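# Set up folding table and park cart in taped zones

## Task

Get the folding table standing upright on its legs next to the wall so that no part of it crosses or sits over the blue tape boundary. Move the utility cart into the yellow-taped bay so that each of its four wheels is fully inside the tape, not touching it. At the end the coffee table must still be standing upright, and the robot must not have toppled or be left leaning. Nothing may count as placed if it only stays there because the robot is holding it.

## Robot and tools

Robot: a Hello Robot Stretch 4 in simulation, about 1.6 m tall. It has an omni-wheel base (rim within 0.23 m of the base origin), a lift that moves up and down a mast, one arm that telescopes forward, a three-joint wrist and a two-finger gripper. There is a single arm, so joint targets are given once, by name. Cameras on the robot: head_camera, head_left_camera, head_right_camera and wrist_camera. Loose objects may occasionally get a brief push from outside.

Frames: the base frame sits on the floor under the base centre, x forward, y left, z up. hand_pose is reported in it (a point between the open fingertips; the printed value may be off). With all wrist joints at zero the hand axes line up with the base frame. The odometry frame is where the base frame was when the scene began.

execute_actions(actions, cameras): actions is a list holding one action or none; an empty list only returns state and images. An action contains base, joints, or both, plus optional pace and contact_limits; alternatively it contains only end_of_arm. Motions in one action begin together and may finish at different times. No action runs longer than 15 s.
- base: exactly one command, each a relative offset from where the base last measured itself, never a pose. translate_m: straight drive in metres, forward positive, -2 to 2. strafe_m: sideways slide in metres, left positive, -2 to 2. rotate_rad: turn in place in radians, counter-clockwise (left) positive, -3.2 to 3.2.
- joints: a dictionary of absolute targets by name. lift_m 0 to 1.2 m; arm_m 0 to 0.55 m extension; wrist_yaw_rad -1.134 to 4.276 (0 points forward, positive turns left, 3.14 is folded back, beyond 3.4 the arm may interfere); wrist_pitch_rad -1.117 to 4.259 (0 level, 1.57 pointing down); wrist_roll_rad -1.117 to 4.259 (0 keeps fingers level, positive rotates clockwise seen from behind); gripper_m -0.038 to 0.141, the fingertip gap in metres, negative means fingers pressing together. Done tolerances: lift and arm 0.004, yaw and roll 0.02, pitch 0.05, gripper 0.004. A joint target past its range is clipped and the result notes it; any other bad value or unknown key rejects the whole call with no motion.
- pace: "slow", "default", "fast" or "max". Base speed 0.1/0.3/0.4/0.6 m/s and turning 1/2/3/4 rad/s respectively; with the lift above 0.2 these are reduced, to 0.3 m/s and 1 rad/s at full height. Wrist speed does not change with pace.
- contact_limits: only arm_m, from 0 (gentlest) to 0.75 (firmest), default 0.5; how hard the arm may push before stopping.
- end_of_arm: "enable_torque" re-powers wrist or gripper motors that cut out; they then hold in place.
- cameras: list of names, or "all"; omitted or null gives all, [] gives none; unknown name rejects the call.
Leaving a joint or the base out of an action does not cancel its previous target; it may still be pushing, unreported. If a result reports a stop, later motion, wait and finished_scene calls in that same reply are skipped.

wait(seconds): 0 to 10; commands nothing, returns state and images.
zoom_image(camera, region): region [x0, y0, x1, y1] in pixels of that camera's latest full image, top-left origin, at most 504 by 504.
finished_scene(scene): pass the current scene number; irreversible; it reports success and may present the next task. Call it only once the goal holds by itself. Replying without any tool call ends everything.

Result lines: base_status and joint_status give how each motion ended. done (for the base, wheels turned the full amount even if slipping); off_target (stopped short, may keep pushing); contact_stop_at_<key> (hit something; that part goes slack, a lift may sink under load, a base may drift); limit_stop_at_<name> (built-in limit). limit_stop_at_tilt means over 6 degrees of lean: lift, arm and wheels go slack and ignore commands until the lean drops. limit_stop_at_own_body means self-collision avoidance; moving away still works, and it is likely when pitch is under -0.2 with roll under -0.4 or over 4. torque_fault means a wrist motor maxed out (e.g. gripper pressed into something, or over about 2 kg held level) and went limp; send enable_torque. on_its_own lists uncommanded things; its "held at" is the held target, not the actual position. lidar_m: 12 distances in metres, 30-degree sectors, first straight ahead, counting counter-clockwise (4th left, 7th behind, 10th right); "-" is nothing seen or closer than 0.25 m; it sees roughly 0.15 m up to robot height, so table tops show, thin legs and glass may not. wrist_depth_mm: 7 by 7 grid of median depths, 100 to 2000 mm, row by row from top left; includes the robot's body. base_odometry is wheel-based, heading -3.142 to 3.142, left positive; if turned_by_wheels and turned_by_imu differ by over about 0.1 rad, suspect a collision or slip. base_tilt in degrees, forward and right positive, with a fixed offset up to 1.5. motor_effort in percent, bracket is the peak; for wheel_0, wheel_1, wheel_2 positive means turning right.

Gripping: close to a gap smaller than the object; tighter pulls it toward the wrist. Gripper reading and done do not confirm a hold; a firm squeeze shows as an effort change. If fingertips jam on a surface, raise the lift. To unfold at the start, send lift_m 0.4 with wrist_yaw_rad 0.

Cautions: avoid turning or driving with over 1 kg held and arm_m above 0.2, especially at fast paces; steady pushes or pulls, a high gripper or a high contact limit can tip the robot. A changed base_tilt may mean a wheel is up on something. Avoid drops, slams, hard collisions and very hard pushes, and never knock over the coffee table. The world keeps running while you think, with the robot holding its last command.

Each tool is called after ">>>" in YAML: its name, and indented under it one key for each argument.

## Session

>>> execute_actions:
  actions: []

Scene clock: 0.00 s.
base_odometry: x=+0.000 y=+0.000 heading=+0.000 (m, m, rad; odometry frame)
turned_by_wheels: +0.000 (rad since the last result)
turned_by_imu: +0.000 (rad since the last result)
base_tilt: forward=-0.5 right=+0.1 (deg)
lidar_m: 1.82 1.69 1.05 0.69 0.64 0.67 0.85 0.79 0.81 1.03 1.43 1.41
base_status: not commanded
joint_positions: lift_m=+0.227 arm_m=+0.000 wrist_yaw_rad=+3.130 wrist_pitch_rad=-0.007 wrist_roll_rad=+0.010 gripper_m=+0.057
joint_status: not commanded
motor_effort: lift_m=+18 arm_m=-1 wrist_yaw_rad=-2 wrist_pitch_rad=-6 wrist_roll_rad=+0 gripper_m=-3 wheel_0=+0 wheel_1=+0 wheel_2=+0 (%)
hand_pose: x=-0.1165 y=+0.0909 z=+0.4074 quat_wxyz=(+0.006, +0.004, +0.005, +1.000) (m; base frame)
wrist_depth_mm: - 139 247 1138 904 723 603 / - 115 140 1118 917 715 603 / - 117 141 1138 917 715 609 / 143 142 217 1138 904 715 603 / 221 917 1008 1160 878 715 609 / 232 946 198 1138 195 699 597 / 235 931 976 120 854 668 609
pictures: head_camera, head_left_camera, head_right_camera, wrist_camera
Images, in order (width x height): head_camera 420x560, head_left_camera 420x672, head_right_camera 420x672, wrist_camera 616x392.

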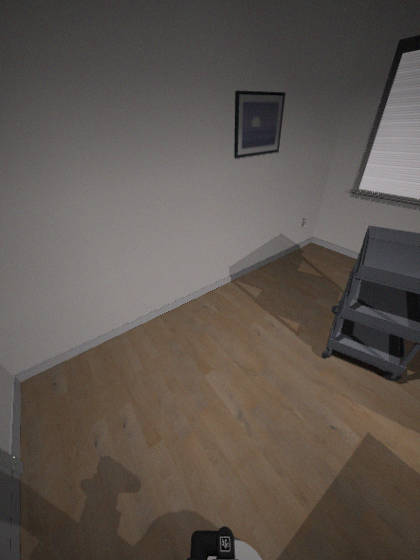

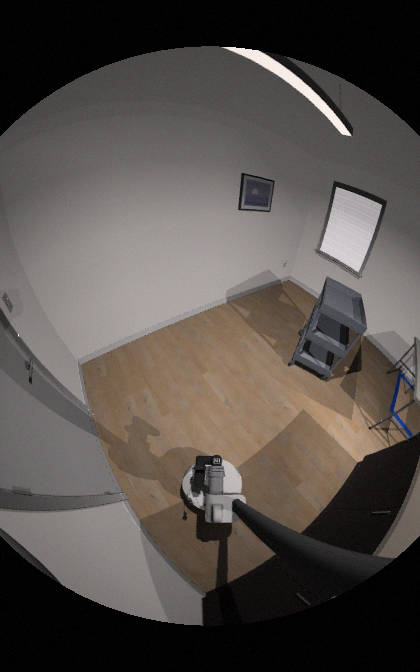

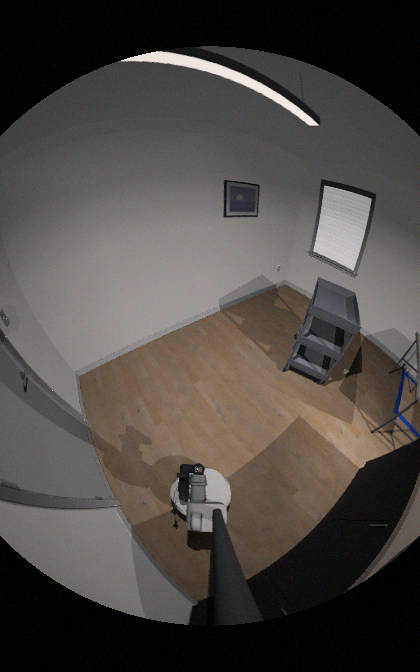

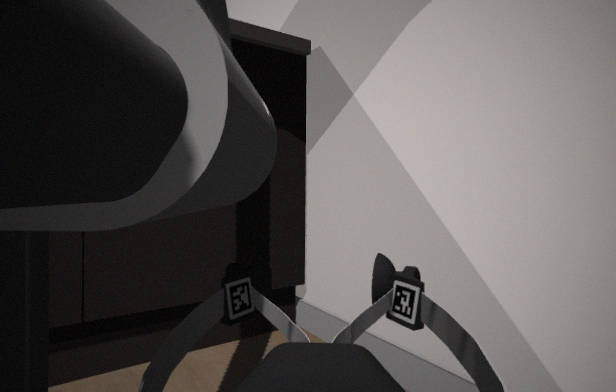

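Similar layout; door wall at ~125°, so rotate ~-0.95.

>>> execute_actions:
  actions:
    - {"base":{"rotate_rad":-0.95}}
  cameras: []

>>> execute_actions:
  actions:
    - {"base":{"strafe_m":-0.35}}
  cameras: []

>>> execute_actions:
  actions:
    - {"base":{"translate_m":1.2}}
  cameras: ["head_camera","head_right_camera"]

Scene clock: 6.13 s.
base_odometry: x=+0.000 y=+0.000 heading=-0.949 (m, m, rad; odometry frame)
turned_by_wheels: -0.949 (rad since the last result)
turned_by_imu: -0.967 (rad since the last result)
base_tilt: forward=-0.3 right=+0.3 (deg)
lidar_m: 1.40 1.39 1.77 1.68 0.92 0.68 0.67 0.68 0.84 0.78 0.81 1.14
base_status: done
joint_positions: lift_m=+0.227 arm_m=+0.000 wrist_yaw_rad=+3.130 wrist_pitch_rad=-0.007 wrist_roll_rad=+0.010 gripper_m=+0.057
joint_status: not commanded
motor_effort: lift_m=+18(18) arm_m=-1(1) wrist_yaw_rad=-2(1) wrist_pitch_rad=-7(6) wrist_roll_rad=+1(1) gripper_m=-3(2) wheel_0=+3(9) wheel_1=+4(10) wheel_2=+4(12) (%)
hand_pose: x=-0.1165 y=+0.0909 z=+0.4074 quat_wxyz=(+0.006, +0.004, +0.005, +1.000) (m; base frame)
wrist_depth_mm: - 139 247 788 768 759 759 / - 115 140 788 768 778 759 / - 116 141 798 768 759 759 / 143 142 216 798 788 768 778 / 220 831 809 798 768 759 768 / 232 820 198 809 195 788 778 / 233 809 809 120 778 778 778
pictures: none
No camera images: the call's "cameras" was empty. Leave "cameras" out to get every camera's image.

Scene clock: 8.63 s.
base_odometry: x=-0.284 y=-0.204 heading=-0.949 (m, m, rad; odometry frame)
turned_by_wheels: +0.000 (rad since the last result)
turned_by_imu: -0.002 (rad since the last result)
base_tilt: forward=-0.4 right=-0.2 (deg)
lidar_m: 1.55 1.51 2.12 2.04 0.96 0.68 0.66 0.66 0.46 0.44 0.45 0.65
base_status: done
joint_positions: lift_m=+0.227 arm_m=+0.000 wrist_yaw_rad=+3.130 wrist_pitch_rad=-0.007 wrist_roll_rad=+0.010 gripper_m=+0.057
joint_status: not commanded
motor_effort: lift_m=+18(18) arm_m=-1(0) wrist_yaw_rad=-1(2) wrist_pitch_rad=-6(7) wrist_roll_rad=+0(0) gripper_m=-2(3) wheel_0=+1(9) wheel_1=-2(12) wheel_2=+0(1) (%)
hand_pose: x=-0.1165 y=+0.0909 z=+0.4074 quat_wxyz=(+0.006, +0.004, +0.005, +1.000) (m; base frame)
wrist_depth_mm: - 139 248 778 788 778 759 / - 115 140 798 788 778 750 / - 117 141 798 788 788 768 / 143 141 216 798 778 778 778 / 220 820 809 809 798 798 759 / 232 809 199 809 195 798 768 / 233 820 798 120 809 778 778
pictures: none
No camera images: the call's "cameras" was empty. Leave "cameras" out to get every camera's image.

Scene clock: 14.13 s.
base_odometry: x=+0.414 y=-1.179 heading=-0.949 (m, m, rad; odometry frame)
turned_by_wheels: +0.000 (rad since the last result)
turned_by_imu: -0.001 (rad since the last result)
base_tilt: forward=-0.5 right=+0.2 (deg)
lidar_m: 1.43 0.64 0.49 0.71 2.18 1.96 1.87 0.68 0.47 0.44 0.50 0.54
base_status: done
joint_positions: lift_m=+0.227 arm_m=+0.000 wrist_yaw_rad=+3.130 wrist_pitch_rad=-0.007 wrist_roll_rad=+0.010 gripper_m=+0.057
joint_status: not commanded
motor_effort: lift_m=+18(18) arm_m=+0(0) wrist_yaw_rad=-2(1) wrist_pitch_rad=-6(8) wrist_roll_rad=+1(1) gripper_m=-2(2) wheel_0=+2(7) wheel_1=+4(6) wheel_2=-3(13) (%)
hand_pose: x=-0.1165 y=+0.0909 z=+0.4074 quat_wxyz=(+0.006, +0.004, +0.005, +1.000) (m; base frame)
wrist_depth_mm: - 139 246 - 1983 1983 1983 / - 115 139 - 1983 1983 1983 / - 116 141 - 1983 1983 - / 143 141 216 1983 1983 1983 1921 / 220 1138 1983 - - 1921 1983 / 232 1205 198 1430 196 1464 1499 / 233 931 976 120 991 904 1008
pictures: head_camera, head_right_camera
Images, in order (width x height): head_camera 420x560, head_right_camera 420x672.

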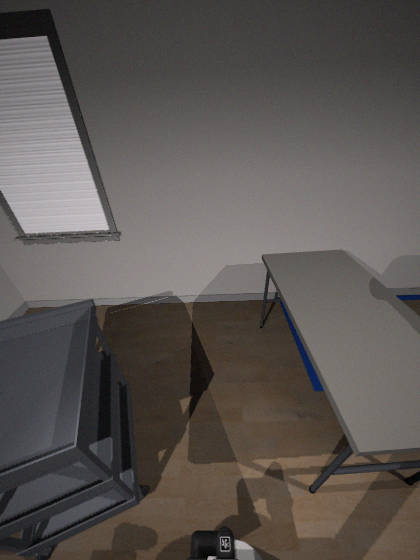

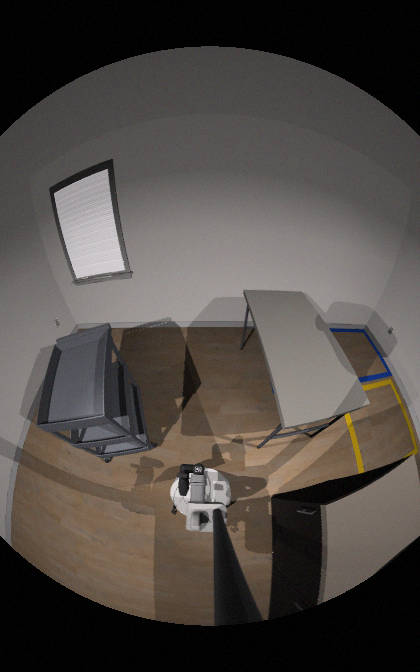

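>>> execute_actions:
  actions:
    - {"base":{"translate_m":0.42}}
  cameras: []

>>> execute_actions:
  actions:
    - {"base":{"rotate_rad":-1.55}}
  cameras: []

>>> execute_actions:
  actions:
    - {"base":{"translate_m":0.75},"pace":"slow"}
  cameras: []

>>> execute_actions:
  actions:
    - {"base":{"translate_m":0.75},"pace":"slow"}
  cameras: ["head_camera","head_left_camera"]

Scene clock: 21.13 s.
base_odometry: x=+0.659 y=-1.520 heading=-0.949 (m, m, rad; odometry frame)
turned_by_wheels: +0.000 (rad since the last result)
turned_by_imu: -0.001 (rad since the last result)
base_tilt: forward=-0.5 right=+0.1 (deg)
lidar_m: 1.41 1.50 0.49 0.38 0.40 2.39 1.91 0.66 0.66 0.38 0.39 0.51
base_status: done
joint_positions: lift_m=+0.227 arm_m=+0.000 wrist_yaw_rad=+3.130 wrist_pitch_rad=-0.007 wrist_roll_rad=+0.010 gripper_m=+0.057
joint_status: not commanded
motor_effort: lift_m=+18(18) arm_m=+0(1) wrist_yaw_rad=-2(1) wrist_pitch_rad=-7(6) wrist_roll_rad=+1(1) gripper_m=-2(1) wheel_0=+3(11) wheel_1=+3(11) wheel_2=-2(13) (%)
hand_pose: x=-0.1165 y=+0.0909 z=+0.4074 quat_wxyz=(+0.006, +0.004, +0.005, +1.000) (m; base frame)
wrist_depth_mm: - 139 247 - - - - / - 115 140 - - - - / - 117 141 - - - - / 143 141 216 - - - - / 221 1160 1921 - - - - / 232 1205 198 1430 195 1499 1464 / 234 931 976 120 991 904 1025
pictures: none
No camera images: the call's "cameras" was empty. Leave "cameras" out to get every camera's image.

Scene clock: 23.17 s.
base_odometry: x=+0.659 y=-1.520 heading=-2.498 (m, m, rad; odometry frame)
turned_by_wheels: -1.549 (rad since the last result)
turned_by_imu: -1.577 (rad since the last result)
base_tilt: forward=-0.5 right=+0.0 (deg)
lidar_m: 0.38 0.39 0.56 1.43 1.50 0.48 0.39 0.43 2.29 1.66 0.65 0.68
base_status: done
joint_positions: lift_m=+0.227 arm_m=+0.000 wrist_yaw_rad=+3.130 wrist_pitch_rad=-0.007 wrist_roll_rad=+0.010 gripper_m=+0.057
joint_status: not commanded
motor_effort: lift_m=+18(18) arm_m=-1(1) wrist_yaw_rad=-2(2) wrist_pitch_rad=-6(7) wrist_roll_rad=+0(0) gripper_m=-3(2) wheel_0=+2(5) wheel_1=+4(10) wheel_2=+4(9) (%)
hand_pose: x=-0.1165 y=+0.0909 z=+0.4074 quat_wxyz=(+0.006, +0.004, +0.005, +1.000) (m; base frame)
wrist_depth_mm: - 139 247 741 741 707 - / - 115 140 - - - - / - 116 141 580 640 707 - / 142 141 216 - - - - / 220 - - - - - - / 231 1397 198 960 195 831 1464 / 234 917 544 120 634 668 991
pictures: none
No camera images: the call's "cameras" was empty. Leave "cameras" out to get every camera's image.

Scene clock: 31.97 s.
base_odometry: x=+0.060 y=-1.970 heading=-2.498 (m, m, rad; odometry frame)
turned_by_wheels: +0.000 (rad since the last result)
turned_by_imu: -0.003 (rad since the last result)
base_tilt: forward=-0.3 right=+0.0 (deg)
lidar_m: 0.25 0.25 0.25 0.25 0.25 1.37 1.12 2.93 0.48 0.46 0.25 0.25
base_status: done
joint_positions: lift_m=+0.227 arm_m=+0.000 wrist_yaw_rad=+3.130 wrist_pitch_rad=-0.007 wrist_roll_rad=+0.010 gripper_m=+0.057
joint_status: not commanded
motor_effort: lift_m=+18(18) arm_m=-1(0) wrist_yaw_rad=-2(1) wrist_pitch_rad=-7(7) wrist_roll_rad=+0(1) gripper_m=-2(2) wheel_0=+6(6) wheel_1=+5(5) wheel_2=-8(10) (%)
hand_pose: x=-0.1165 y=+0.0909 z=+0.4074 quat_wxyz=(+0.006, +0.004, +0.005, +1.000) (m; base frame)
wrist_depth_mm: - 139 246 - - - - / - 115 140 1336 1464 - - / - 117 141 - - - - / 143 141 216 - - - - / 221 - - 1808 1808 - - / 231 1397 198 1336 195 1499 1464 / 234 931 960 121 991 891 1025
pictures: none
No camera images: the call's "cameras" was empty. Leave "cameras" out to get every camera's image.

Scene clock: 40.73 s.
base_odometry: x=-0.540 y=-2.421 heading=-2.497 (m, m, rad; odometry frame)
turned_by_wheels: +0.000 (rad since the last result)
turned_by_imu: -0.003 (rad since the last result)
base_tilt: forward=-0.6 right=+0.0 (deg)
lidar_m: 0.25 0.25 0.25 0.25 0.25 0.25 1.88 0.70 0.63 1.80 0.25 0.25
base_status: done
joint_positions: lift_m=+0.227 arm_m=+0.000 wrist_yaw_rad=+3.130 wrist_pitch_rad=-0.007 wrist_roll_rad=+0.010 gripper_m=+0.057
joint_status: not commanded
motor_effort: lift_m=+18(18) arm_m=+0(1) wrist_yaw_rad=-2(2) wrist_pitch_rad=-6(7) wrist_roll_rad=-1(0) gripper_m=-1(2) wheel_0=+6(9) wheel_1=+5(11) wheel_2=-8(18) (%)
hand_pose: x=-0.1165 y=+0.0909 z=+0.4074 quat_wxyz=(+0.006, +0.004, +0.005, +1.000) (m; base frame)
wrist_depth_mm: - 139 246 - - 574 574 / - 115 140 - - - 1863 / - 116 141 - - - - / 143 141 216 - - - - / 220 1160 - - - - 1921 / 232 1205 198 1464 195 1430 1499 / 234 931 991 120 991 891 1008
pictures: head_camera, head_left_camera
Images, in order (width x height): head_camera 420x560, head_left_camera 420x672.

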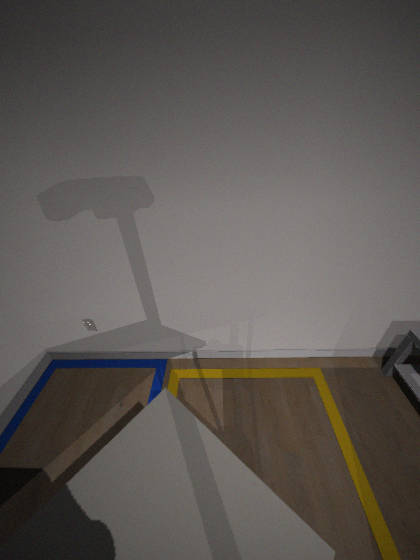

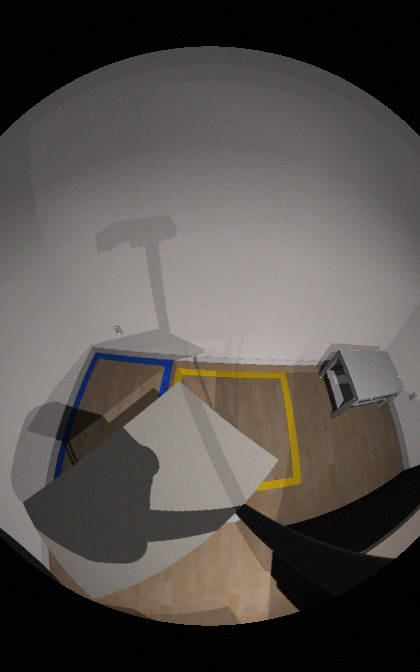

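>>> execute_actions:
  actions:
    - {"base":{"strafe_m":-0.55}}
  cameras: []

>>> execute_actions:
  actions:
    - {"base":{"translate_m":0.7}}
  cameras: []

>>> execute_actions:
  actions:
    - {"base":{"rotate_rad":1.55}}
  cameras: ["head_camera","head_left_camera"]

Scene clock: 48.43 s.
base_odometry: x=-0.870 y=-1.981 heading=-2.497 (m, m, rad; odometry frame)
turned_by_wheels: +0.000 (rad since the last result)
turned_by_imu: -0.003 (rad since the last result)
base_tilt: forward=-0.6 right=+0.0 (deg)
lidar_m: 1.15 0.32 0.29 0.34 0.51 2.02 0.44 0.44 0.64 1.73 0.78 0.91
base_status: done
joint_positions: lift_m=+0.227 arm_m=+0.000 wrist_yaw_rad=+3.130 wrist_pitch_rad=-0.007 wrist_roll_rad=+0.010 gripper_m=+0.057
joint_status: not commanded
motor_effort: lift_m=+18(18) arm_m=+0(0) wrist_yaw_rad=-2(2) wrist_pitch_rad=-5(7) wrist_roll_rad=+0(1) gripper_m=-2(2) wheel_0=+2(15) wheel_1=-2(12) wheel_2=+0(13) (%)
hand_pose: x=-0.1165 y=+0.0909 z=+0.4074 quat_wxyz=(+0.006, +0.004, +0.005, +1.000) (m; base frame)
wrist_depth_mm: - 139 247 820 - - - / - 115 140 854 - - - / - 117 141 854 - - - / 143 141 216 904 - - - / 220 580 574 931 - - - / 232 585 199 960 195 1499 1464 / 233 585 580 120 991 891 1008
pictures: none
No camera images: the call's "cameras" was empty. Leave "cameras" out to get every camera's image.

Scene clock: 52.23 s.
base_odometry: x=-1.430 y=-2.402 heading=-2.497 (m, m, rad; odometry frame)
turned_by_wheels: +0.000 (rad since the last result)
turned_by_imu: -0.001 (rad since the last result)
base_tilt: forward=-0.4 right=+0.2 (deg)
lidar_m: 0.43 0.47 0.66 0.61 0.49 0.48 1.12 1.19 0.67 0.61 0.64 0.46
base_status: done
joint_positions: lift_m=+0.227 arm_m=+0.000 wrist_yaw_rad=+3.130 wrist_pitch_rad=-0.007 wrist_roll_rad=+0.010 gripper_m=+0.057
joint_status: not commanded
motor_effort: lift_m=+18(18) arm_m=-1(1) wrist_yaw_rad=-2(2) wrist_pitch_rad=-6(6) wrist_roll_rad=-1(1) gripper_m=+0(2) wheel_0=+2(9) wheel_1=+4(9) wheel_2=-1(21) (%)
hand_pose: x=-0.1165 y=+0.0909 z=+0.4074 quat_wxyz=(+0.006, +0.004, +0.005, +1.000) (m; base frame)
wrist_depth_mm: - 140 246 - - 564 574 / - 115 140 1281 - 788 878 / - 117 141 1281 - - - / 143 141 216 1308 - - - / 221 1281 1281 1281 - - - / 231 1336 198 1308 195 1229 1255 / 233 931 976 120 991 878 1008
pictures: none
No camera images: the call's "cameras" was empty. Leave "cameras" out to get every camera's image.

Scene clock: 54.27 s.
base_odometry: x=-1.430 y=-2.402 heading=-0.948 (m, m, rad; odometry frame)
turned_by_wheels: +1.549 (rad since the last result)
turned_by_imu: +1.576 (rad since the last result)
base_tilt: forward=-0.5 right=+0.1 (deg)
lidar_m: 0.62 0.49 0.46 1.11 1.17 0.66 0.63 0.66 0.48 0.43 0.47 0.66
base_status: done
joint_positions: lift_m=+0.227 arm_m=+0.000 wrist_yaw_rad=+3.130 wrist_pitch_rad=-0.007 wrist_roll_rad=+0.010 gripper_m=+0.057
joint_status: not commanded
motor_effort: lift_m=+18(18) arm_m=+0(0) wrist_yaw_rad=-2(2) wrist_pitch_rad=-6(6) wrist_roll_rad=+0(0) gripper_m=-2(3) wheel_0=-2(6) wheel_1=-3(10) wheel_2=-4(15) (%)
hand_pose: x=-0.1165 y=+0.0909 z=+0.4074 quat_wxyz=(+0.006, +0.004, +0.005, +1.000) (m; base frame)
wrist_depth_mm: - 139 247 1921 1921 1863 1921 / - 115 140 1921 1863 1863 1863 / - 117 141 1921 1863 1921 1618 / 143 141 216 1863 1921 1921 1618 / 220 960 1808 1921 1863 1921 1618 / 232 878 198 976 195 1464 1464 / 234 788 917 120 976 891 1025
pictures: head_camera, head_left_camera
Images, in order (width x height): head_camera 420x560, head_left_camera 420x672.

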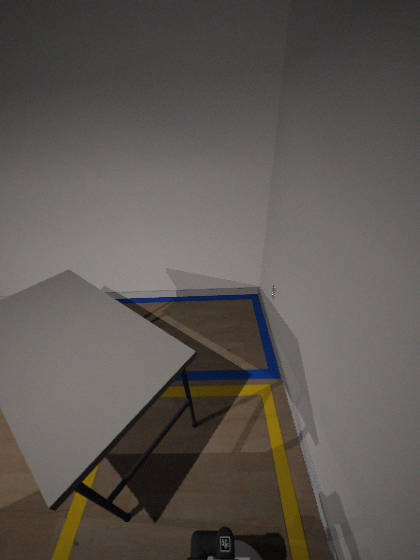

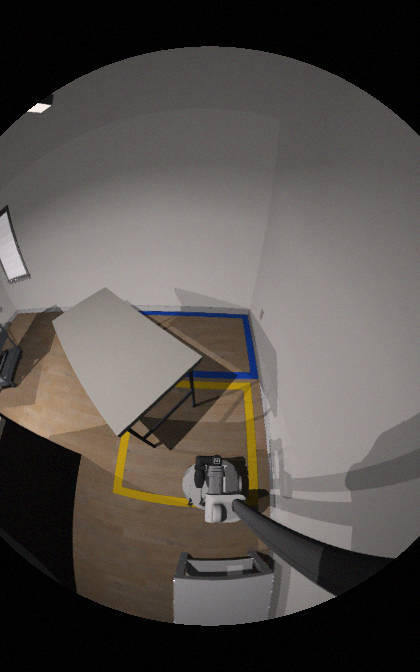

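>>> execute_actions:
  actions:
    - {"base":{"strafe_m":0.4}}
  cameras: []

>>> execute_actions:
  actions:
    - {"base":{"translate_m":0.75},"pace":"slow"}
  cameras: ["head_camera","head_left_camera"]

Scene clock: 61.63 s.
base_odometry: x=-1.105 y=-2.168 heading=-0.948 (m, m, rad; odometry frame)
turned_by_wheels: +0.000 (rad since the last result)
turned_by_imu: +0.000 (rad since the last result)
base_tilt: forward=-0.5 right=+0.1 (deg)
lidar_m: 0.25 0.25 1.02 0.72 0.76 1.05 0.78 0.65 0.89 0.82 0.87 0.53
base_status: done
joint_positions: lift_m=+0.227 arm_m=+0.000 wrist_yaw_rad=+3.130 wrist_pitch_rad=-0.007 wrist_roll_rad=+0.010 gripper_m=+0.057
joint_status: not commanded
motor_effort: lift_m=+18(18) arm_m=-1(1) wrist_yaw_rad=-1(2) wrist_pitch_rad=-6(6) wrist_roll_rad=-1(1) gripper_m=-1(1) wheel_0=-2(10) wheel_1=+2(14) wheel_2=+0(1) (%)
hand_pose: x=-0.1165 y=+0.0909 z=+0.4074 quat_wxyz=(+0.006, +0.004, +0.005, +1.000) (m; base frame)
wrist_depth_mm: - 139 246 1983 1863 1863 1060 / - 115 140 1863 1921 1661 1025 / - 117 141 1983 1863 1537 1008 / 143 141 216 1863 1808 1499 991 / 220 1661 1618 1921 1921 1537 1008 / 233 946 198 1397 195 1336 1025 / 233 866 991 120 991 904 946
pictures: none
No camera images: the call's "cameras" was empty. Leave "cameras" out to get every camera's image.

Scene clock: 70.40 s.
base_odometry: x=-0.667 y=-2.777 heading=-0.947 (m, m, rad; odometry frame)
turned_by_wheels: +0.000 (rad since the last result)
turned_by_imu: -0.002 (rad since the last result)
base_tilt: forward=-0.3 right=+0.1 (deg)
lidar_m: 0.25 0.25 0.28 2.24 1.02 1.06 1.39 1.22 0.88 0.84 0.86 1.23
base_status: done
joint_positions: lift_m=+0.227 arm_m=+0.000 wrist_yaw_rad=+3.132 wrist_pitch_rad=-0.007 wrist_roll_rad=+0.010 gripper_m=+0.057
joint_status: not commanded
motor_effort: lift_m=+18(18) arm_m=+0(0) wrist_yaw_rad=-7(31) wrist_pitch_rad=-8(7) wrist_roll_rad=-1(0) gripper_m=-1(1) wheel_0=+6(12) wheel_1=+6(9) wheel_2=-8(12) (%)
hand_pose: x=-0.1169 y=+0.0903 z=+0.4074 quat_wxyz=(+0.005, +0.004, +0.005, +1.000) (m; base frame)
wrist_depth_mm: - 139 243 - - - 1078 / - 114 140 - - 1661 1025 / - 117 141 - - 1537 991 / 143 141 213 - - 1576 1008 / 220 1618 1756 - - 1537 1025 / 230 1430 198 1430 195 1366 1008 / 232 931 976 120 991 891 931
pictures: head_camera, head_left_camera
Images, in order (width x height): head_camera 420x560, head_left_camera 420x672.

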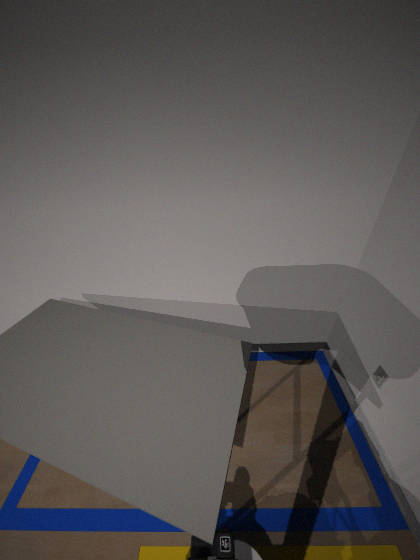

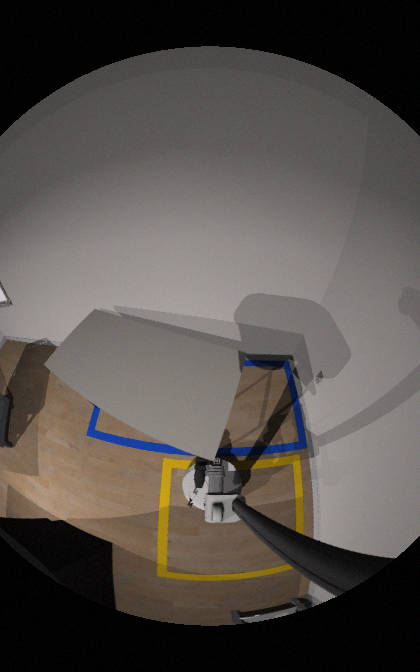

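>>> execute_actions:
  actions:
    - {"base":{"strafe_m":0.1},"pace":"slow"}
  cameras: []

>>> execute_actions:
  actions:
    - {"base":{"translate_m":0.4},"pace":"slow"}
  cameras: []

>>> execute_actions:
  actions:
    - {"base":{"translate_m":-0.6},"joints":{"lift_m":0.55,"wrist_yaw_rad":0,"wrist_roll_rad":1.57,"gripper_m":0.13}}
  cameras: []

>>> execute_actions:
  actions:
    - {"base":{"strafe_m":0.55}}
  cameras: ["head_camera","wrist_camera"]

Scene clock: 78.30 s.
base_odometry: x=-0.586 y=-2.718 heading=-0.947 (m, m, rad; odometry frame)
turned_by_wheels: +0.000 (rad since the last result)
turned_by_imu: -0.001 (rad since the last result)
base_tilt: forward=-0.5 right=+0.1 (deg)
lidar_m: 0.25 0.25 0.38 2.14 1.02 0.97 1.41 1.35 0.97 0.93 0.99 0.25
base_status: done
joint_positions: lift_m=+0.227 arm_m=+0.000 wrist_yaw_rad=+3.130 wrist_pitch_rad=-0.007 wrist_roll_rad=+0.010 gripper_m=+0.057
joint_status: not commanded
motor_effort: lift_m=+18(18) arm_m=+0(0) wrist_yaw_rad=-3(8) wrist_pitch_rad=-6(7) wrist_roll_rad=-2(1) gripper_m=-1(0) wheel_0=-4(12) wheel_1=+5(9) wheel_2=-1(9) (%)
hand_pose: x=-0.1167 y=+0.0907 z=+0.4074 quat_wxyz=(+0.006, +0.004, +0.005, +1.000) (m; base frame)
wrist_depth_mm: - 139 246 - - - 866 / - 114 140 - - 1336 866 / - 116 141 - - 1308 854 / 143 141 216 - - 1336 854 / 220 1808 1983 - - 1308 854 / 231 1430 198 1430 195 1205 854 / 233 931 976 120 1008 891 842
pictures: none
No camera images: the call's "cameras" was empty. Leave "cameras" out to get every camera's image.

Scene clock: 83.57 s.
base_odometry: x=-0.353 y=-3.043 heading=-0.947 (m, m, rad; odometry frame)
turned_by_wheels: +0.000 (rad since the last result)
turned_by_imu: -0.002 (rad since the last result)
base_tilt: forward=-0.5 right=+0.1 (deg)
lidar_m: 0.25 0.25 0.26 0.43 1.61 1.28 1.82 1.35 0.99 0.94 0.25 0.25
base_status: done
joint_positions: lift_m=+0.227 arm_m=+0.000 wrist_yaw_rad=+3.130 wrist_pitch_rad=-0.007 wrist_roll_rad=+0.010 gripper_m=+0.057
joint_status: not commanded
motor_effort: lift_m=+18(18) arm_m=+0(0) wrist_yaw_rad=-3(3) wrist_pitch_rad=-7(7) wrist_roll_rad=-1(1) gripper_m=-1(2) wheel_0=+5(5) wheel_1=+4(7) wheel_2=-7(7) (%)
hand_pose: x=-0.1167 y=+0.0907 z=+0.4074 quat_wxyz=(+0.006, +0.004, +0.005, +1.000) (m; base frame)
wrist_depth_mm: - 139 246 - - - - / - 114 139 - - 1308 1205 / - 117 141 - - 1308 1229 / 142 141 216 - - 1308 1205 / 220 1921 - - - 1308 1205 / 231 1430 199 1430 195 1229 1205 / 234 931 960 120 991 904 1008
pictures: none
No camera images: the call's "cameras" was empty. Leave "cameras" out to get every camera's image.

Scene clock: 87.07 s.
base_odometry: x=-0.703 y=-2.556 heading=-0.947 (m, m, rad; odometry frame)
turned_by_wheels: +0.000 (rad since the last result)
turned_by_imu: -0.001 (rad since the last result)
base_tilt: forward=-0.3 right=+0.1 (deg)
lidar_m: 0.68 0.72 0.99 2.13 0.81 0.94 1.22 1.24 0.98 0.94 0.97 0.71
base_status: done
joint_positions: lift_m=+0.550 arm_m=+0.000 wrist_yaw_rad=+0.000 wrist_pitch_rad=-0.007 wrist_roll_rad=+1.570 gripper_m=+0.130
joint_status: all done
motor_effort: lift_m=+20(27) arm_m=+0(0) wrist_yaw_rad=-3(22) wrist_pitch_rad=-8(70) wrist_roll_rad=+0(7) gripper_m=+0(3) wheel_0=-3(7) wheel_1=-5(11) wheel_2=+3(11) (%)
hand_pose: x=+0.4592 y=-0.0873 z=+0.7300 quat_wxyz=(+0.707, +0.707, -0.002, +0.003) (m; base frame)
wrist_depth_mm: 1205 1205 1205 1205 1182 1182 1138 / 1255 1229 1229 1205 1182 1182 1138 / 1205 1229 1205 1205 1205 1160 1118 / 1229 1205 1205 1205 1182 1182 1060 / 1229 1229 1205 1205 1205 1205 1098 / 1255 1205 1229 477 1205 211 1078 / 1255 1255 1229 124 1205 1205 1098
pictures: none
No camera images: the call's "cameras" was empty. Leave "cameras" out to get every camera's image.

Scene clock: 90.23 s.
base_odometry: x=-0.257 y=-2.235 heading=-0.947 (m, m, rad; odometry frame)
turned_by_wheels: +0.000 (rad since the last result)
turned_by_imu: +0.001 (rad since the last result)
base_tilt: forward=-0.5 right=+0.2 (deg)
lidar_m: 0.67 0.73 2.01 1.52 0.74 0.51 0.51 1.44 1.55 1.49 0.98 0.71
base_status: done
joint_positions: lift_m=+0.550 arm_m=+0.000 wrist_yaw_rad=+0.000 wrist_pitch_rad=-0.007 wrist_roll_rad=+1.570 gripper_m=+0.130
joint_status: not commanded
motor_effort: lift_m=+19(20) arm_m=+0(0) wrist_yaw_rad=-3(3) wrist_pitch_rad=-9(8) wrist_roll_rad=+0(1) gripper_m=+1(2) wheel_0=-1(14) wheel_1=+3(13) wheel_2=+0(5) (%)
hand_pose: x=+0.4592 y=-0.0873 z=+0.7301 quat_wxyz=(+0.707, +0.707, -0.002, +0.003) (m; base frame)
wrist_depth_mm: 1229 1205 1205 1205 1182 1182 1138 / 1229 1229 1205 1205 1182 1182 1118 / 1255 1205 1229 1205 1182 1205 1118 / 1229 1229 1205 1205 1205 1182 1098 / 1229 1229 1229 1205 1182 1205 1078 / 1281 1255 1229 492 1182 211 1078 / 1255 1255 1229 125 1229 1205 1042
pictures: head_camera, wrist_camera
Images, in order (width x height): head_camera 420x560, wrist_camera 616x392.

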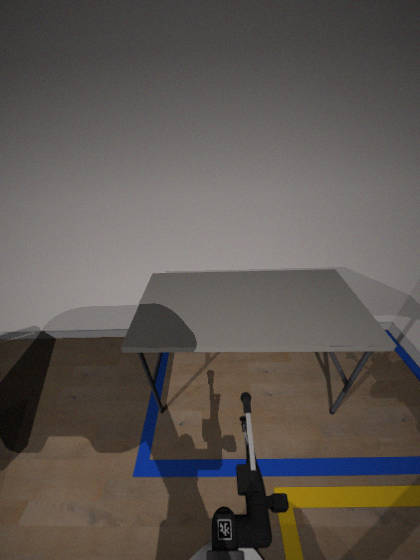

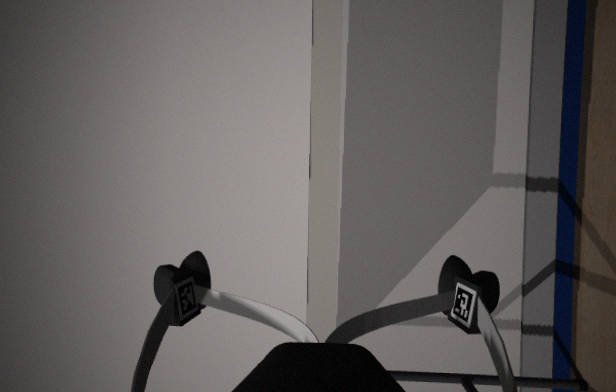

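>>> execute_actions:
  actions:
    - {"base":{"translate_m":0.28}}
  cameras: []

>>> execute_actions:
  actions:
    - {"joints":{"gripper_m":-0.02}}
  cameras: []

>>> execute_actions:
  actions:
    - {"base":{"translate_m":-0.06},"pace":"slow"}
  cameras: []

>>> execute_actions:
  actions:
    - {"base":{"strafe_m":-0.3},"pace":"slow"}
  cameras: ["head_camera","head_left_camera"]

Scene clock: 99.17 s.
base_odometry: x=-0.093 y=-2.462 heading=-0.947 (m, m, rad; odometry frame)
turned_by_wheels: +0.000 (rad since the last result)
turned_by_imu: -0.001 (rad since the last result)
base_tilt: forward=-0.4 right=+0.2 (deg)
lidar_m: 0.40 0.44 1.63 1.58 1.62 0.80 0.78 1.66 1.56 1.48 0.61 0.45
base_status: done
joint_positions: lift_m=+0.550 arm_m=+0.000 wrist_yaw_rad=+0.000 wrist_pitch_rad=-0.007 wrist_roll_rad=+1.570 gripper_m=+0.130
joint_status: not commanded
motor_effort: lift_m=+19(19) arm_m=+0(0) wrist_yaw_rad=-3(3) wrist_pitch_rad=-8(7) wrist_roll_rad=+0(0) gripper_m=+0(1) wheel_0=+4(4) wheel_1=+4(10) wheel_2=-5(18) (%)
hand_pose: x=+0.4592 y=-0.0873 z=+0.7301 quat_wxyz=(+0.707, +0.707, -0.002, +0.003) (m; base frame)
wrist_depth_mm: 931 917 931 194 931 891 891 / 931 946 946 196 904 904 891 / 946 917 946 197 904 931 904 / 946 946 946 199 917 904 904 / 946 946 931 200 931 904 917 / 946 931 931 201 904 211 917 / 976 946 946 124 931 931 904
pictures: none
No camera images: the call's "cameras" was empty. Leave "cameras" out to get every camera's image.

Scene clock: 101.50 s.
base_odometry: x=-0.093 y=-2.462 heading=-0.947 (m, m, rad; odometry frame)
turned_by_wheels: +0.000 (rad since the last result)
turned_by_imu: -0.001 (rad since the last result)
base_tilt: forward=-0.6 right=-0.1 (deg)
lidar_m: 0.39 0.43 0.62 1.60 1.62 0.81 0.80 1.70 1.54 1.49 0.55 0.44
base_status: not commanded
joint_positions: lift_m=+0.550 arm_m=+0.000 wrist_yaw_rad=+0.003 wrist_pitch_rad=-0.005 wrist_roll_rad=+1.570 gripper_m=-0.019
joint_status: all done
motor_effort: lift_m=+19(19) arm_m=+0(0) wrist_yaw_rad=-10(10) wrist_pitch_rad=-13(13) wrist_roll_rad=+1(1) gripper_m=-21(22) wheel_0=+3(4) wheel_1=+4(5) wheel_2=-3(4) (%)
hand_pose: x=+0.4595 y=-0.0866 z=+0.7296 quat_wxyz=(+0.707, +0.707, -0.001, +0.003) (m; base frame)
wrist_depth_mm: 931 917 917 187 904 891 904 / 917 917 931 188 904 904 878 / 946 931 917 189 904 904 904 / 946 931 931 191 931 917 904 / 976 946 931 193 904 931 891 / 960 946 182 194 185 917 917 / 976 946 946 129 931 917 917
pictures: none
No camera images: the call's "cameras" was empty. Leave "cameras" out to get every camera's image.

Scene clock: 103.33 s.
base_odometry: x=-0.128 y=-2.413 heading=-0.947 (m, m, rad; odometry frame)
turned_by_wheels: +0.000 (rad since the last result)
turned_by_imu: -0.001 (rad since the last result)
base_tilt: forward=-0.4 right=+0.0 (deg)
lidar_m: 0.40 0.43 0.64 1.57 3.38 0.74 0.72 1.61 1.56 1.48 0.60 0.45
base_status: done
joint_positions: lift_m=+0.550 arm_m=+0.000 wrist_yaw_rad=+0.003 wrist_pitch_rad=-0.005 wrist_roll_rad=+1.570 gripper_m=-0.019
joint_status: not commanded
motor_effort: lift_m=+19(19) arm_m=+0(0) wrist_yaw_rad=-11(11) wrist_pitch_rad=-13(13) wrist_roll_rad=+1(1) gripper_m=-20(22) wheel_0=-6(8) wheel_1=-7(7) wheel_2=+9(14) (%)
hand_pose: x=+0.4595 y=-0.0865 z=+0.7296 quat_wxyz=(+0.707, +0.707, -0.001, +0.003) (m; base frame)
wrist_depth_mm: 1008 976 976 187 960 976 946 / 1008 976 991 189 960 960 960 / 1008 991 1008 190 960 960 960 / 1008 991 991 192 976 991 976 / 1008 1008 991 193 991 976 976 / 1008 1008 183 194 185 960 960 / 1025 1025 1008 130 991 991 976
pictures: none
No camera images: the call's "cameras" was empty. Leave "cameras" out to get every camera's image.

Scene clock: 107.47 s.
base_odometry: x=-0.371 y=-2.589 heading=-0.947 (m, m, rad; odometry frame)
turned_by_wheels: +0.000 (rad since the last result)
turned_by_imu: +0.000 (rad since the last result)
base_tilt: forward=-0.7 right=+0.0 (deg)
lidar_m: 0.40 0.39 0.49 1.89 1.05 0.82 1.63 1.50 1.25 1.17 0.67 0.45
base_status: done
joint_positions: lift_m=+0.550 arm_m=+0.000 wrist_yaw_rad=+0.011 wrist_pitch_rad=-0.006 wrist_roll_rad=+1.570 gripper_m=-0.019
joint_status: not commanded
on_its_own: wrist_yaw_rad is at rest, and its effort (-34) is outside its rest range (-13 to +13)
motor_effort: lift_m=+19(19) arm_m=+0(0) wrist_yaw_rad=-34(38) wrist_pitch_rad=-12(13) wrist_roll_rad=-1(1) gripper_m=-19(19) wheel_0=+9(16) wheel_1=-4(9) wheel_2=+0(10) (%)
hand_pose: x=+0.4602 y=-0.0842 z=+0.7297 quat_wxyz=(+0.707, +0.707, +0.002, +0.006) (m; base frame)
wrist_depth_mm: 991 991 976 211 960 946 960 / 991 976 976 208 976 946 960 / 1008 991 976 203 976 976 960 / 1008 1008 991 200 976 976 960 / 1008 991 991 197 960 991 976 / 1025 1025 182 193 186 976 960 / 1025 1008 1025 129 1008 991 976
pictures: head_camera, head_left_camera
Images, in order (width x height): head_camera 420x560, head_left_camera 420x672.

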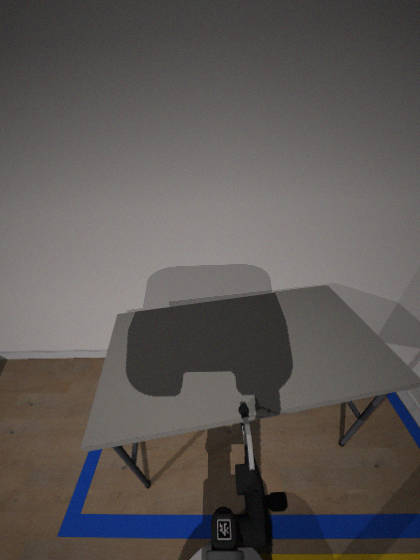

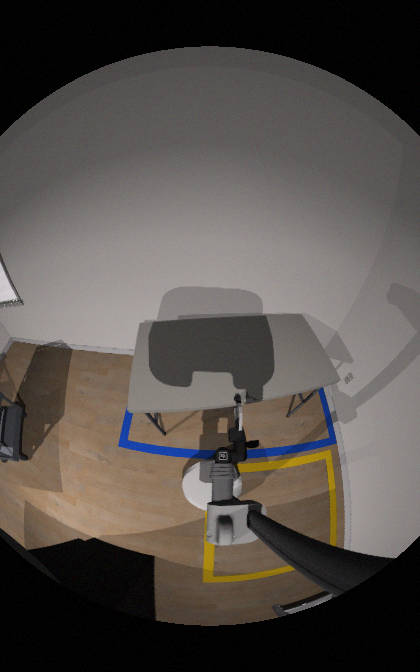

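>>> execute_actions:
  actions:
    - {"joints":{"gripper_m":0.13}}
  cameras: []

>>> execute_actions:
  actions:
    - {"base":{"strafe_m":-0.5}}
  cameras: []

>>> execute_actions:
  actions:
    - {"base":{"translate_m":0.07}}
  cameras: []

>>> execute_actions:
  actions:
    - {"joints":{"gripper_m":-0.02}}
  cameras: []

>>> execute_actions:
  actions:
    - {"base":{"translate_m":-0.1},"pace":"slow"}
  cameras: []

>>> execute_actions:
  actions:
    - {"joints":{"gripper_m":0.13}}
  cameras: []

>>> execute_actions:
  actions:
    - {"base":{"translate_m":-0.3}}
  cameras: []

>>> execute_actions:
  actions:
    - {"base":{"strafe_m":0.45}}
  cameras: ["head_camera"]

Scene clock: 117.37 s.
base_odometry: x=-0.371 y=-2.589 heading=-0.947 (m, m, rad; odometry frame)
turned_by_wheels: +0.000 (rad since the last result)
turned_by_imu: -0.002 (rad since the last result)
base_tilt: forward=-0.5 right=+0.1 (deg)
lidar_m: 0.39 0.38 0.50 1.87 1.01 0.82 1.60 1.51 1.25 1.19 0.70 0.45
base_status: not commanded
joint_positions: lift_m=+0.550 arm_m=+0.000 wrist_yaw_rad=+0.000 wrist_pitch_rad=-0.007 wrist_roll_rad=+1.570 gripper_m=+0.130
joint_status: all done
motor_effort: lift_m=+19(19) arm_m=+0(0) wrist_yaw_rad=-4(34) wrist_pitch_rad=-8(12) wrist_roll_rad=+0(1) gripper_m=+0(18) wheel_0=+4(8) wheel_1=-5(5) wheel_2=+0(0) (%)
hand_pose: x=+0.4593 y=-0.0873 z=+0.7300 quat_wxyz=(+0.707, +0.707, -0.002, +0.002) (m; base frame)
wrist_depth_mm: 1008 991 976 221 976 960 960 / 991 1008 991 217 960 960 946 / 991 1008 976 213 976 960 960 / 1008 1008 991 208 960 976 976 / 1008 1025 991 204 991 976 960 / 1025 1008 991 200 976 211 960 / 1025 1008 1008 124 991 976 960
pictures: none
No camera images: the call's "cameras" was empty. Leave "cameras" out to get every camera's image.

Scene clock: 120.37 s.
base_odometry: x=-0.777 y=-2.881 heading=-0.947 (m, m, rad; odometry frame)
turned_by_wheels: +0.000 (rad since the last result)
turned_by_imu: -0.003 (rad since the last result)
base_tilt: forward=-0.5 right=+0.0 (deg)
lidar_m: 0.47 0.48 0.61 2.40 1.17 1.27 1.39 1.02 0.73 0.68 0.70 0.52
base_status: done
joint_positions: lift_m=+0.550 arm_m=+0.000 wrist_yaw_rad=+0.000 wrist_pitch_rad=-0.007 wrist_roll_rad=+1.570 gripper_m=+0.130
joint_status: not commanded
motor_effort: lift_m=+19(19) arm_m=+0(0) wrist_yaw_rad=-2(3) wrist_pitch_rad=-8(9) wrist_roll_rad=+1(0) gripper_m=-1(0) wheel_0=+1(12) wheel_1=-3(13) wheel_2=+0(2) (%)
hand_pose: x=+0.4593 y=-0.0874 z=+0.7301 quat_wxyz=(+0.707, +0.707, -0.002, +0.002) (m; base frame)
wrist_depth_mm: 991 991 976 960 960 960 946 / 1008 991 991 306 976 960 960 / 991 1008 991 297 976 343 338 / 1025 1008 991 291 976 960 931 / 1025 1008 991 287 991 976 960 / 1025 1025 1008 279 991 211 960 / 1042 1025 1008 124 991 976 960
pictures: none
No camera images: the call's "cameras" was empty. Leave "cameras" out to get every camera's image.

Scene clock: 121.70 s.
base_odometry: x=-0.736 y=-2.937 heading=-0.947 (m, m, rad; odometry frame)
turned_by_wheels: +0.000 (rad since the last result)
turned_by_imu: +0.000 (rad since the last result)
base_tilt: forward=-0.5 right=+0.1 (deg)
lidar_m: 0.40 0.42 0.50 2.43 1.20 1.28 1.47 1.01 0.72 0.69 0.72 0.48
base_status: done
joint_positions: lift_m=+0.550 arm_m=+0.000 wrist_yaw_rad=+0.000 wrist_pitch_rad=-0.007 wrist_roll_rad=+1.570 gripper_m=+0.130
joint_status: not commanded
motor_effort: lift_m=+19(19) arm_m=+0(0) wrist_yaw_rad=-2(2) wrist_pitch_rad=-10(8) wrist_roll_rad=-1(0) gripper_m=+1(0) wheel_0=+2(6) wheel_1=+5(7) wheel_2=-3(8) (%)
hand_pose: x=+0.4593 y=-0.0874 z=+0.7301 quat_wxyz=(+0.707, +0.707, -0.002, +0.002) (m; base frame)
wrist_depth_mm: 931 931 917 236 891 891 904 / 946 917 917 231 891 891 878 / 931 931 904 227 904 904 878 / 946 917 917 221 917 891 878 / 946 946 917 216 904 917 904 / 931 946 917 212 917 210 904 / 946 960 931 124 904 917 917
pictures: none
No camera images: the call's "cameras" was empty. Leave "cameras" out to get every camera's image.

Scene clock: 124.03 s.
base_odometry: x=-0.736 y=-2.937 heading=-0.947 (m, m, rad; odometry frame)
turned_by_wheels: +0.000 (rad since the last result)
turned_by_imu: -0.001 (rad since the last result)
base_tilt: forward=-0.6 right=+0.1 (deg)
lidar_m: 0.39 0.39 0.51 2.41 1.21 1.29 1.47 1.02 0.73 0.68 0.72 0.46
base_status: not commanded
joint_positions: lift_m=+0.550 arm_m=+0.000 wrist_yaw_rad=+0.003 wrist_pitch_rad=-0.005 wrist_roll_rad=+1.570 gripper_m=-0.019
joint_status: all done
motor_effort: lift_m=+19(19) arm_m=+0(0) wrist_yaw_rad=-12(11) wrist_pitch_rad=-13(13) wrist_roll_rad=+0(0) gripper_m=-21(20) wheel_0=+2(2) wheel_1=+5(5) wheel_2=-2(3) (%)
hand_pose: x=+0.4595 y=-0.0865 z=+0.7295 quat_wxyz=(+0.707, +0.707, -0.001, +0.003) (m; base frame)
wrist_depth_mm: 917 917 904 225 904 878 891 / 931 904 917 220 891 891 878 / 931 931 917 216 904 904 891 / 931 946 917 212 904 904 891 / 946 917 931 207 917 904 904 / 946 946 181 204 185 904 904 / 960 931 931 128 917 917 904
pictures: none
No camera images: the call's "cameras" was empty. Leave "cameras" out to get every camera's image.

Scene clock: 126.33 s.
base_odometry: x=-0.794 y=-2.857 heading=-0.947 (m, m, rad; odometry frame)
turned_by_wheels: +0.000 (rad since the last result)
turned_by_imu: -0.001 (rad since the last result)
base_tilt: forward=-0.4 right=+0.2 (deg)
lidar_m: 0.41 0.42 0.57 2.41 1.13 1.29 1.37 1.03 0.73 0.67 0.73 0.46
base_status: done
joint_positions: lift_m=+0.550 arm_m=+0.000 wrist_yaw_rad=+0.004 wrist_pitch_rad=-0.005 wrist_roll_rad=+1.570 gripper_m=-0.019
joint_status: not commanded
on_its_own: wrist_yaw_rad is at rest, and its effort (-14) is outside its rest range (-13 to +13)
motor_effort: lift_m=+19(19) arm_m=+0(0) wrist_yaw_rad=-14(16) wrist_pitch_rad=-13(12) wrist_roll_rad=-1(0) gripper_m=-19(20) wheel_0=-4(6) wheel_1=-6(7) wheel_2=+9(11) (%)
hand_pose: x=+0.4596 y=-0.0862 z=+0.7295 quat_wxyz=(+0.707, +0.707, +0.000, +0.003) (m; base frame)
wrist_depth_mm: 1008 1008 1008 213 991 991 991 / 1025 1025 1025 211 249 248 247 / 1025 1025 1008 209 1008 1008 976 / 1042 1042 1008 208 1025 1008 976 / 1025 1042 1042 206 1008 991 976 / 1042 1025 183 205 185 1008 991 / 1078 1042 1042 129 1025 1008 1008
pictures: none
No camera images: the call's "cameras" was empty. Leave "cameras" out to get every camera's image.

Scene clock: 128.67 s.
base_odometry: x=-0.794 y=-2.856 heading=-0.947 (m, m, rad; odometry frame)
turned_by_wheels: +0.000 (rad since the last result)
turned_by_imu: -0.001 (rad since the last result)
base_tilt: forward=-0.4 right=+0.1 (deg)
lidar_m: 0.40 0.43 0.58 2.39 1.14 1.29 1.36 1.00 0.70 0.69 0.74 0.46
base_status: not commanded
joint_positions: lift_m=+0.550 arm_m=+0.000 wrist_yaw_rad=-0.001 wrist_pitch_rad=-0.007 wrist_roll_rad=+1.570 gripper_m=+0.130
joint_status: all done
motor_effort: lift_m=+19(19) arm_m=+0(0) wrist_yaw_rad=+0(13) wrist_pitch_rad=-10(13) wrist_roll_rad=+0(2) gripper_m=+1(19) wheel_0=-2(4) wheel_1=-4(6) wheel_2=+3(8) (%)
hand_pose: x=+0.4592 y=-0.0876 z=+0.7300 quat_wxyz=(+0.707, +0.707, -0.003, +0.002) (m; base frame)
wrist_depth_mm: 1042 1008 1008 224 991 976 976 / 1025 1008 1008 221 263 263 262 / 1025 1008 1025 219 1008 1008 976 / 1042 1025 1025 216 1008 1008 991 / 1042 1025 1025 213 1025 1008 1008 / 1060 1042 1025 211 991 210 976 / 1060 1042 1042 124 1042 1008 991
pictures: none
No camera images: the call's "cameras" was empty. Leave "cameras" out to get every camera's image.

Scene clock: 131.13 s.
base_odometry: x=-0.969 y=-2.613 heading=-0.947 (m, m, rad; odometry frame)
turned_by_wheels: +0.000 (rad since the last result)
turned_by_imu: -0.002 (rad since the last result)
base_tilt: forward=-0.4 right=+0.1 (deg)
lidar_m: 0.70 0.72 0.93 2.37 0.97 1.28 1.07 1.03 0.72 0.68 0.71 0.76
base_status: done
joint_positions: lift_m=+0.550 arm_m=+0.000 wrist_yaw_rad=+0.000 wrist_pitch_rad=-0.007 wrist_roll_rad=+1.570 gripper_m=+0.130
joint_status: not commanded
motor_effort: lift_m=+19(19) arm_m=+0(0) wrist_yaw_rad=-1(1) wrist_pitch_rad=-7(9) wrist_roll_rad=+0(1) gripper_m=+1(1) wheel_0=-3(4) wheel_1=-5(7) wheel_2=+2(10) (%)
hand_pose: x=+0.4592 y=-0.0875 z=+0.7301 quat_wxyz=(+0.707, +0.707, -0.002, +0.002) (m; base frame)
wrist_depth_mm: 1336 1336 1308 1308 1281 1281 1118 / 1366 1336 1336 1308 1281 1308 1118 / 1336 1336 1308 1308 1308 1281 976 / 1336 1308 1336 1308 1308 1308 1060 / 1336 1366 1336 1308 1366 1308 1078 / 1366 1366 1308 508 1308 211 1098 / 1397 1336 1366 124 1336 1308 1098
pictures: none
No camera images: the call's "cameras" was empty. Leave "cameras" out to get every camera's image.

Scene clock: 133.97 s.
base_odometry: x=-0.604 y=-2.350 heading=-0.947 (m, m, rad; odometry frame)
turned_by_wheels: +0.000 (rad since the last result)
turned_by_imu: +0.001 (rad since the last result)
base_tilt: forward=-0.4 right=+0.0 (deg)
lidar_m: 0.66 0.67 2.17 1.90 0.59 0.65 1.75 1.17 1.20 1.14 1.20 0.72
base_status: done
joint_positions: lift_m=+0.550 arm_m=+0.000 wrist_yaw_rad=+0.000 wrist_pitch_rad=-0.007 wrist_roll_rad=+1.570 gripper_m=+0.130
joint_status: not commanded
motor_effort: lift_m=+19(19) arm_m=+0(0) wrist_yaw_rad=-1(2) wrist_pitch_rad=-8(9) wrist_roll_rad=+0(1) gripper_m=+1(1) wheel_0=-2(7) wheel_1=+1(11) wheel_2=+0(6) (%)
hand_pose: x=+0.4592 y=-0.0875 z=+0.7301 quat_wxyz=(+0.707, +0.707, -0.002, +0.002) (m; base frame)
wrist_depth_mm: 1366 1308 1336 1336 1281 1281 1060 / 1336 1308 1336 1308 1308 1308 1138 / 1366 1336 1336 1308 1281 1308 1118 / 1336 1366 1336 1308 1308 1308 1098 / 1336 1366 1336 1308 1308 1308 1098 / 1397 1366 1366 466 1336 210 1098 / 1397 1366 1397 124 1308 1336 1098
pictures: head_camera
Images, in order (width x height): head_camera 420x560.

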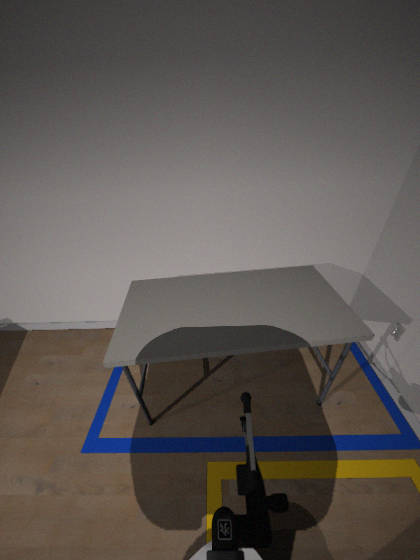

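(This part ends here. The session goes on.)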